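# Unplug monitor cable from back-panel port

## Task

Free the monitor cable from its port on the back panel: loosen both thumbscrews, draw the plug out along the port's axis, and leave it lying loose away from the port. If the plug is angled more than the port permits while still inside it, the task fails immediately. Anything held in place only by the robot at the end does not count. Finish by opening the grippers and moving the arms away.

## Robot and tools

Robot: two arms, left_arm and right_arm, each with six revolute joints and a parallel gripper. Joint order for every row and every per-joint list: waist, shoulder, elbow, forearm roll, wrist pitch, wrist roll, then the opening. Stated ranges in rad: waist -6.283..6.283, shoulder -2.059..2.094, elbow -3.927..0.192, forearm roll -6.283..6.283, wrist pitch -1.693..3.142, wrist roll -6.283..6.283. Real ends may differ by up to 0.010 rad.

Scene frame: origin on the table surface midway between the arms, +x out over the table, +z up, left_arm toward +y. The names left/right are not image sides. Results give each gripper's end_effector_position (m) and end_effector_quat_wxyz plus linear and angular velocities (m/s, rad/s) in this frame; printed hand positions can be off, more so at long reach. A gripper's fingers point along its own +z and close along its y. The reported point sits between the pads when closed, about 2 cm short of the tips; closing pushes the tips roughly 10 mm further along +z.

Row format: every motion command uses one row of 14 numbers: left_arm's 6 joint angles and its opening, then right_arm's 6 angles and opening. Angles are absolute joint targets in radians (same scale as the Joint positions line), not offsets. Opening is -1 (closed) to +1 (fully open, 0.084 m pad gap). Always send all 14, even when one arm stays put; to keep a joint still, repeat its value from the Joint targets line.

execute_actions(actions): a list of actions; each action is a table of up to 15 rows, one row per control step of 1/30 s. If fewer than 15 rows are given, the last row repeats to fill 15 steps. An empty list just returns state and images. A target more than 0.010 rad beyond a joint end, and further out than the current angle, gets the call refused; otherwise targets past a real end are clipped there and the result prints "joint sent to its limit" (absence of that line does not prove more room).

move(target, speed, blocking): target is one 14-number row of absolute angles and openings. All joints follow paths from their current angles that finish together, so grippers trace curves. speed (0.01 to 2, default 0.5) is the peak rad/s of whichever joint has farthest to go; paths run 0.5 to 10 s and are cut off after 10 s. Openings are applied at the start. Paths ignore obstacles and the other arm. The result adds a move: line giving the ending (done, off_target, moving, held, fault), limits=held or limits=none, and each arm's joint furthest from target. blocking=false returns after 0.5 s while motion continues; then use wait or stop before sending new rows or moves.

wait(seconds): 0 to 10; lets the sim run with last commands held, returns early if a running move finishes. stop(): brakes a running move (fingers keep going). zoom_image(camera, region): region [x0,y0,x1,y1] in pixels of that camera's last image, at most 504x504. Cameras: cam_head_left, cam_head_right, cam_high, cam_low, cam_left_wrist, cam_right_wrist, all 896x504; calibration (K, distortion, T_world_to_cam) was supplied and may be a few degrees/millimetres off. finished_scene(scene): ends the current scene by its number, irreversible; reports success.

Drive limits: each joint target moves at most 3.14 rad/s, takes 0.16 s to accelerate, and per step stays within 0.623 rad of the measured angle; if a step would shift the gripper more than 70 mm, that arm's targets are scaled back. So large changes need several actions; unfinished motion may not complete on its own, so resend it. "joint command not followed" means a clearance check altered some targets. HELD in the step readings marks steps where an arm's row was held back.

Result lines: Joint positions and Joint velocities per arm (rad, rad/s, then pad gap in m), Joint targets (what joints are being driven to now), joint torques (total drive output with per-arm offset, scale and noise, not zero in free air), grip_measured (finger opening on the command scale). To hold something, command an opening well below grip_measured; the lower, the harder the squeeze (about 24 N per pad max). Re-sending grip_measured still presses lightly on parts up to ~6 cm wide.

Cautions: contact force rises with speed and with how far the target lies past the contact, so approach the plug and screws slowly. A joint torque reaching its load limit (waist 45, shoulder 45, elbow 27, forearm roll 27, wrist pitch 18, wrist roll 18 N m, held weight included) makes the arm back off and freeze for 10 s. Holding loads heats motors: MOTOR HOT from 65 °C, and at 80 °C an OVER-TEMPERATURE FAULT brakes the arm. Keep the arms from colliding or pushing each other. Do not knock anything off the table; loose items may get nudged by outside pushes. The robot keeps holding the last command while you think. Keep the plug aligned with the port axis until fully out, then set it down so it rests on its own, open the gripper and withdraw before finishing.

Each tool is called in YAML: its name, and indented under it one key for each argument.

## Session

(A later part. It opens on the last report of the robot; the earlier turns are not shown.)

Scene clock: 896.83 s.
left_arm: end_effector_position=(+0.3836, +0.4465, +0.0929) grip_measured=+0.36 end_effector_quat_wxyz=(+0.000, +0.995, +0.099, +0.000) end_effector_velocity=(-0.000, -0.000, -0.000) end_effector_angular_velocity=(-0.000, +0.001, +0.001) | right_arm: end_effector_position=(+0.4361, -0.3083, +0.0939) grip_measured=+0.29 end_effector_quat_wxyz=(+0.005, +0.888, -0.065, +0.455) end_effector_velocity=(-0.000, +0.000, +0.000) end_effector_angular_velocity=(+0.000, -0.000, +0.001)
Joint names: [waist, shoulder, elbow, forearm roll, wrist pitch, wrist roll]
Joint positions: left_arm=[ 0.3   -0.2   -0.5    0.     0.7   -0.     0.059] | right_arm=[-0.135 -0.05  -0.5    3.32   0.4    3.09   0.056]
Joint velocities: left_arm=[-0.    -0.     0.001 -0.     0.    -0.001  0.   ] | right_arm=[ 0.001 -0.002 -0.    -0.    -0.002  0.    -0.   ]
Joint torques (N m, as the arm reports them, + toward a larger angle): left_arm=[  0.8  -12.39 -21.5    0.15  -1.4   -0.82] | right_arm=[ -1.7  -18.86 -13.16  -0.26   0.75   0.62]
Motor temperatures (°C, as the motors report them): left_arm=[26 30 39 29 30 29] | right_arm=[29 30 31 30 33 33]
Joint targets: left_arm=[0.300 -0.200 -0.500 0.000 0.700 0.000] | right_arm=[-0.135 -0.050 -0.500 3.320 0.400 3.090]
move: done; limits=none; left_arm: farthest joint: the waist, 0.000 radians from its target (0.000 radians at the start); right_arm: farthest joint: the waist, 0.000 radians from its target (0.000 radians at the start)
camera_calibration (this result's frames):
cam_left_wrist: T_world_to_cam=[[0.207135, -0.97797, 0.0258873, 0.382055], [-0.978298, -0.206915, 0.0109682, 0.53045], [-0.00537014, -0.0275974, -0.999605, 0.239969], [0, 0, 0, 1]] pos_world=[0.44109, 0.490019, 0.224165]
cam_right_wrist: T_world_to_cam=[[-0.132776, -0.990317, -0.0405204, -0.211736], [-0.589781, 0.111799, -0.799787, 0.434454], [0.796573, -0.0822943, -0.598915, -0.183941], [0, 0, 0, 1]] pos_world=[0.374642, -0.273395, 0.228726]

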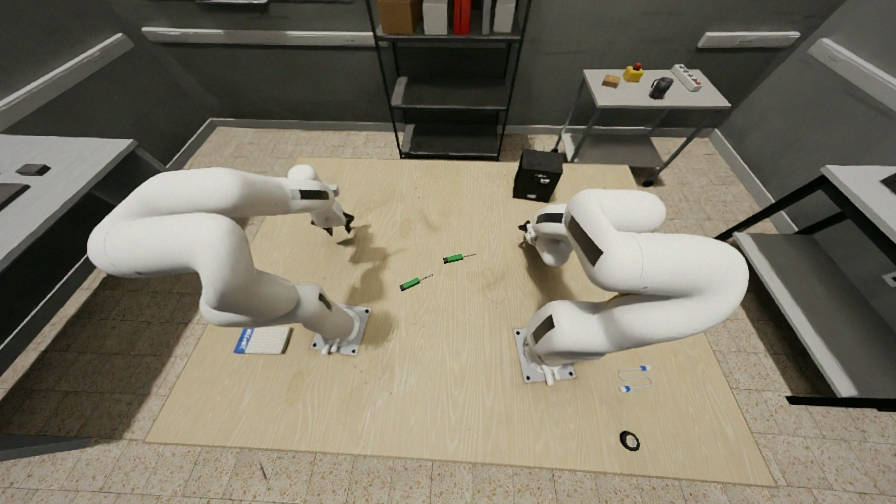

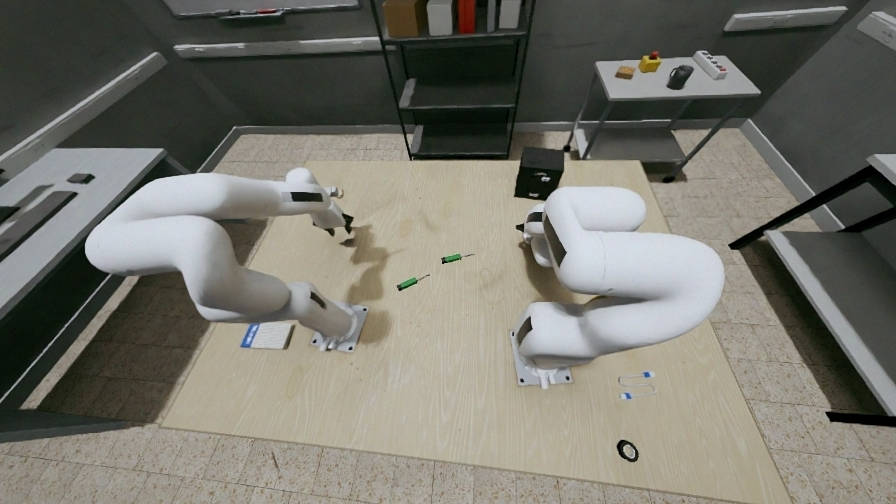

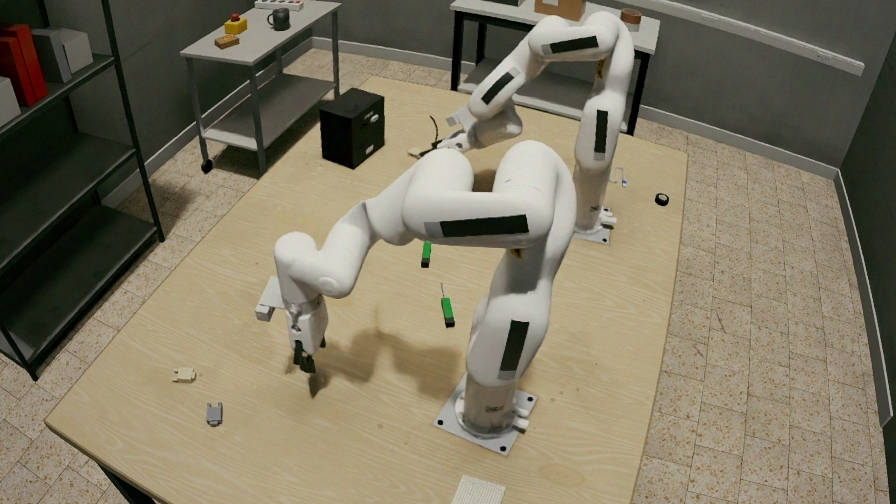

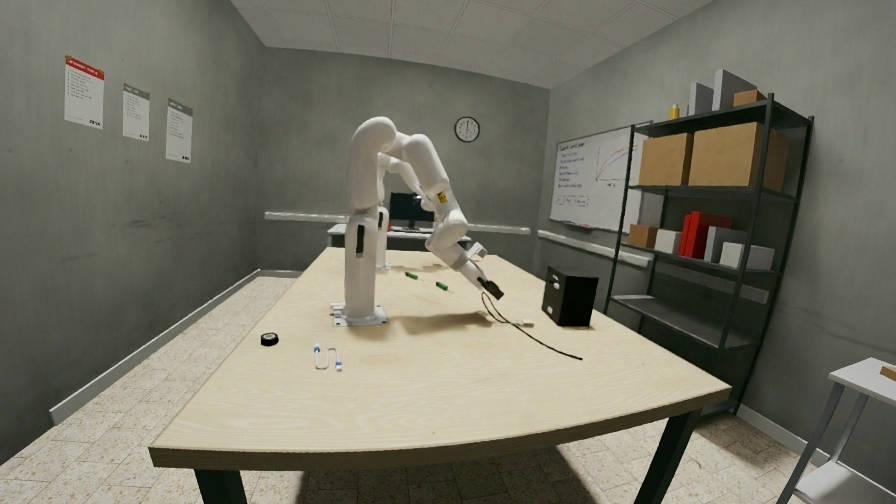

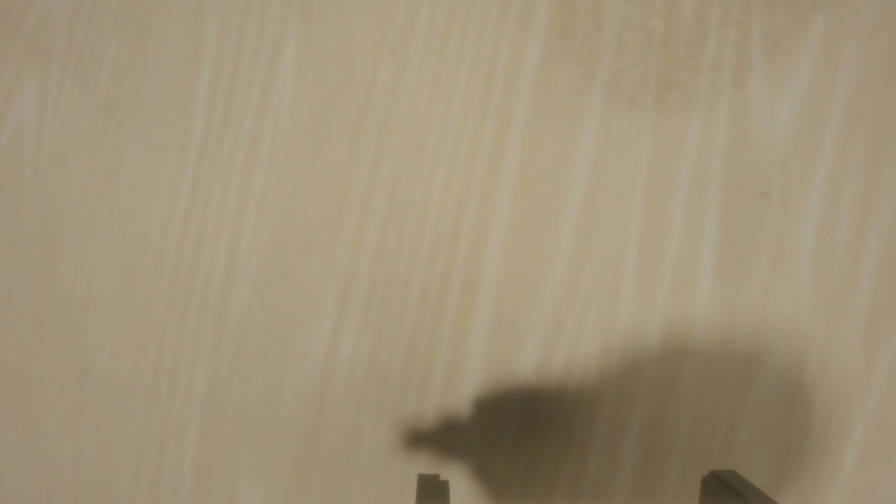

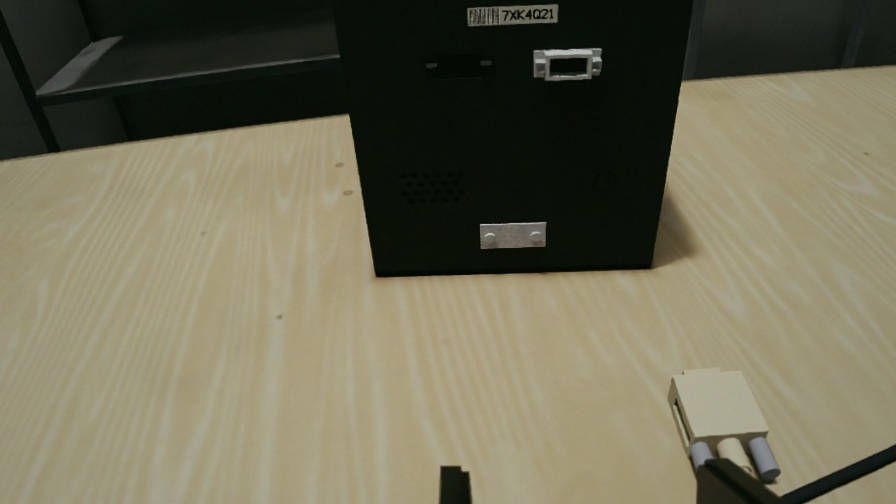

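move:
  target: [0.3,-0.2,-0.5,0,0.7,0,0.37,-0.135,-0.35,-0.55,3.32,0.4,3.09,0.3]
  speed: 0.2

Scene clock: 920.07 s.
left_arm: end_effector_position=(+0.3836, +0.4465, +0.0929) grip_measured=+0.36 end_effector_quat_wxyz=(+0.000, +0.995, +0.099, +0.000) end_effector_velocity=(-0.000, +0.000, -0.000) end_effector_angular_velocity=(-0.001, +0.002, +0.001) | right_arm: end_effector_position=(+0.4827, -0.3082, +0.2591) grip_measured=+0.29 end_effector_quat_wxyz=(-0.007, +0.795, -0.065, +0.603) end_effector_velocity=(+0.001, +0.000, +0.002) end_effector_angular_velocity=(-0.000, -0.005, +0.000)
Joint names: [waist, shoulder, elbow, forearm roll, wrist pitch, wrist roll]
Joint positions: left_arm=[ 0.3   -0.2   -0.5   -0.     0.7   -0.     0.059] | right_arm=[-0.135 -0.349 -0.55   3.32   0.4    3.09   0.056]
Joint velocities: left_arm=[ 0.001  0.001 -0.    -0.001  0.001  0.     0.   ] | right_arm=[ 0.001 -0.002 -0.002  0.     0.    -0.001  0.   ]
Joint torques (N m, as the arm reports them, + toward a larger angle): left_arm=[  0.69 -12.95 -21.18   0.44  -1.2   -0.68] | right_arm=[ -1.85 -15.2  -17.82  -0.26   1.21   0.42]
Motor temperatures (°C, as the motors report them): left_arm=[26 30 39 29 30 29] | right_arm=[29 30 31 30 33 33]
Joint targets: left_arm=[0.300 -0.200 -0.500 0.000 0.700 0.000] | right_arm=[-0.135 -0.350 -0.550 3.320 0.400 3.090]
move: done; limits=none; left_arm: farthest joint: the waist, 0.000 radians from its target (0.000 radians at the start); right_arm: farthest joint: the shoulder, 0.001 radians from its target (0.300 radians at the start)
camera_calibration (this result's frames):
cam_left_wrist: T_world_to_cam=[[0.207135, -0.97797, 0.0258874, 0.382055], [-0.978298, -0.206915, 0.0109682, 0.53045], [-0.00537013, -0.0275975, -0.999605, 0.239969], [0, 0, 0, 1]] pos_world=[0.44109, 0.490019, 0.224165]
cam_right_wrist: T_world_to_cam=[[-0.110741, -0.990286, -0.0840853, -0.198105], [-0.28045, 0.112305, -0.953276, 0.48471], [0.953459, -0.0819852, -0.290162, -0.277647], [0, 0, 0, 1]] pos_world=[0.378723, -0.273379, 0.364843]

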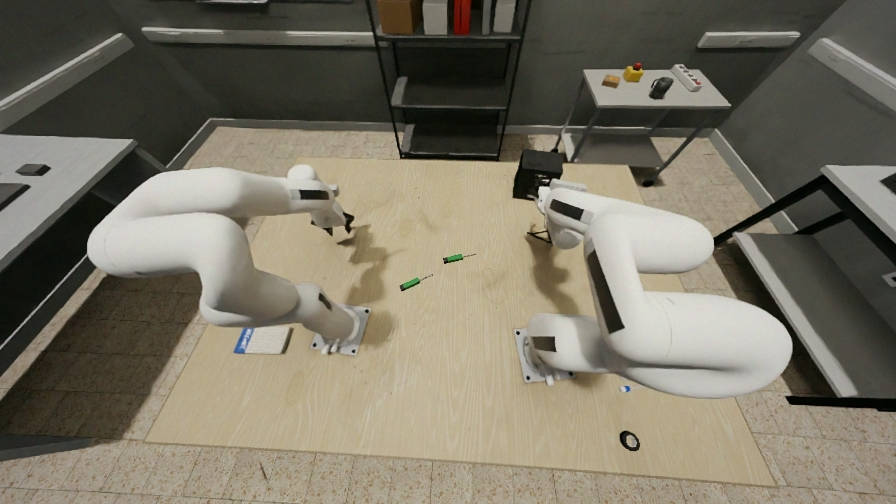

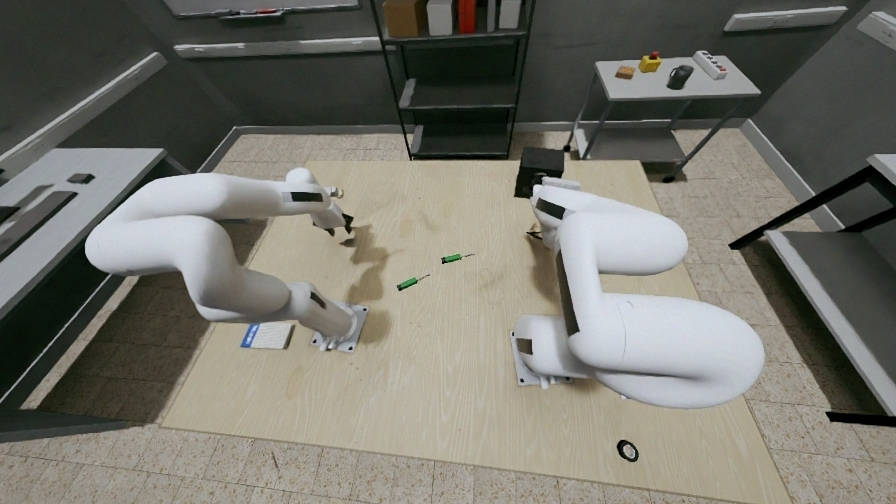

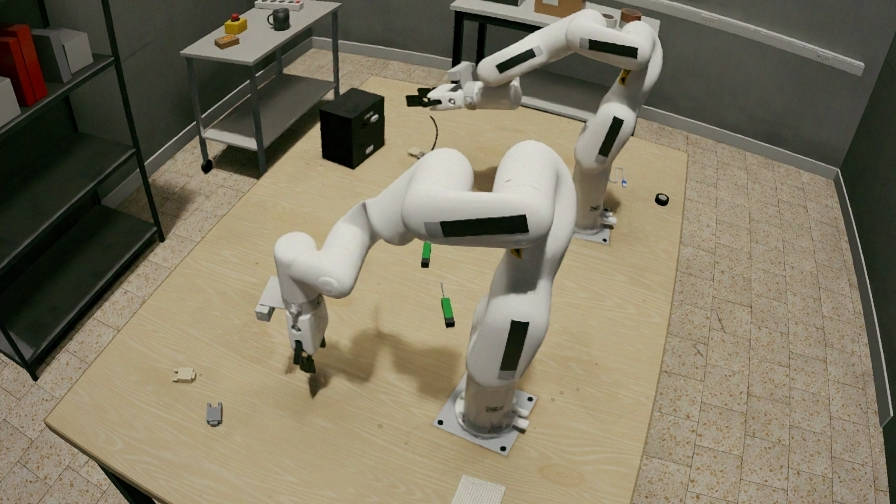

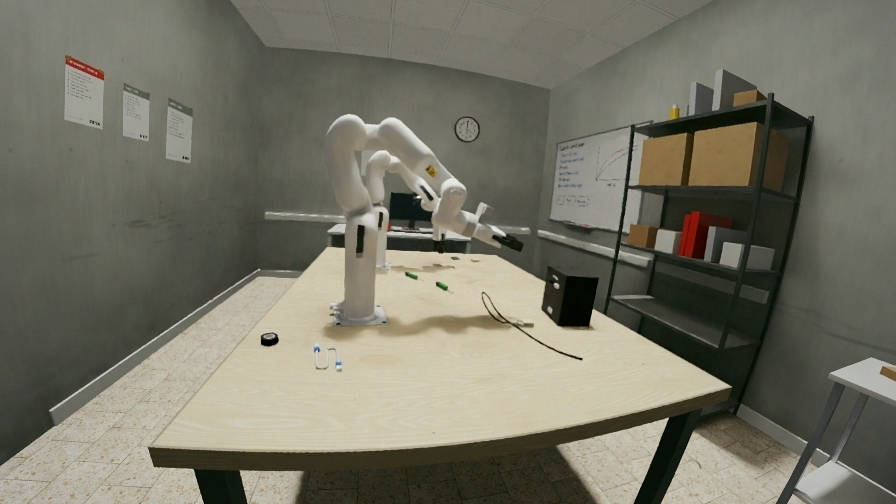

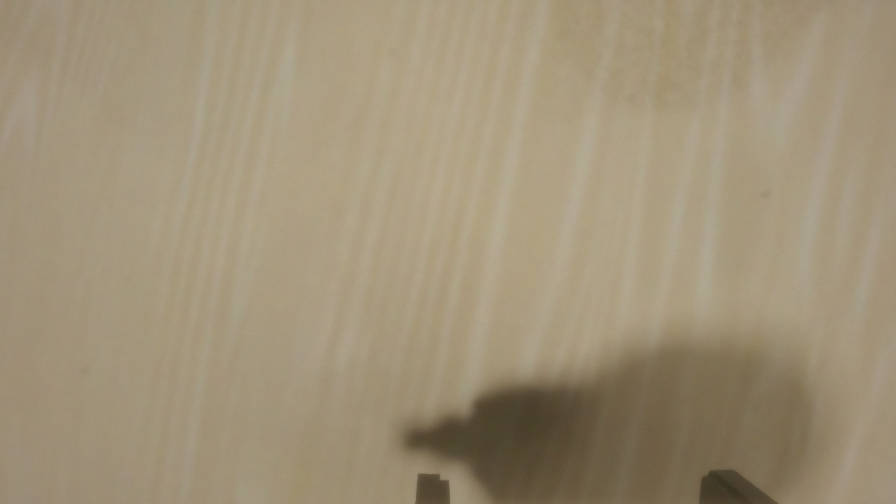

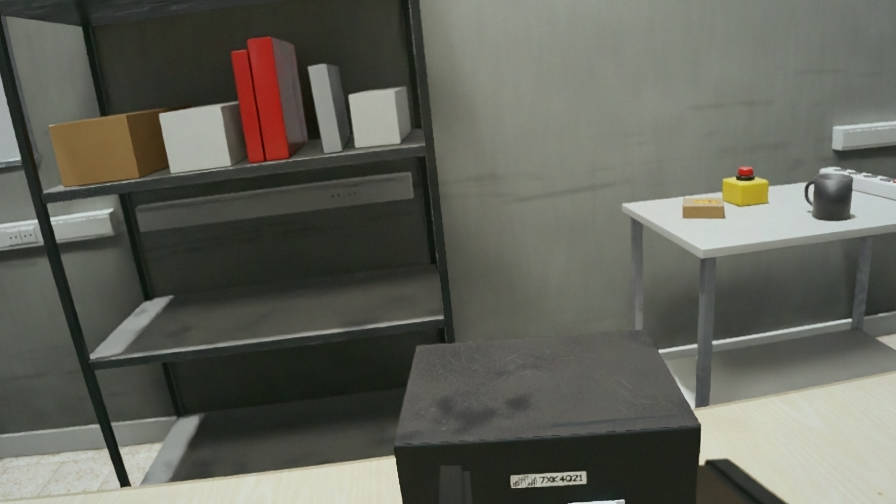

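finished_scene:
  scene: 1

The scene is finished: the task was done.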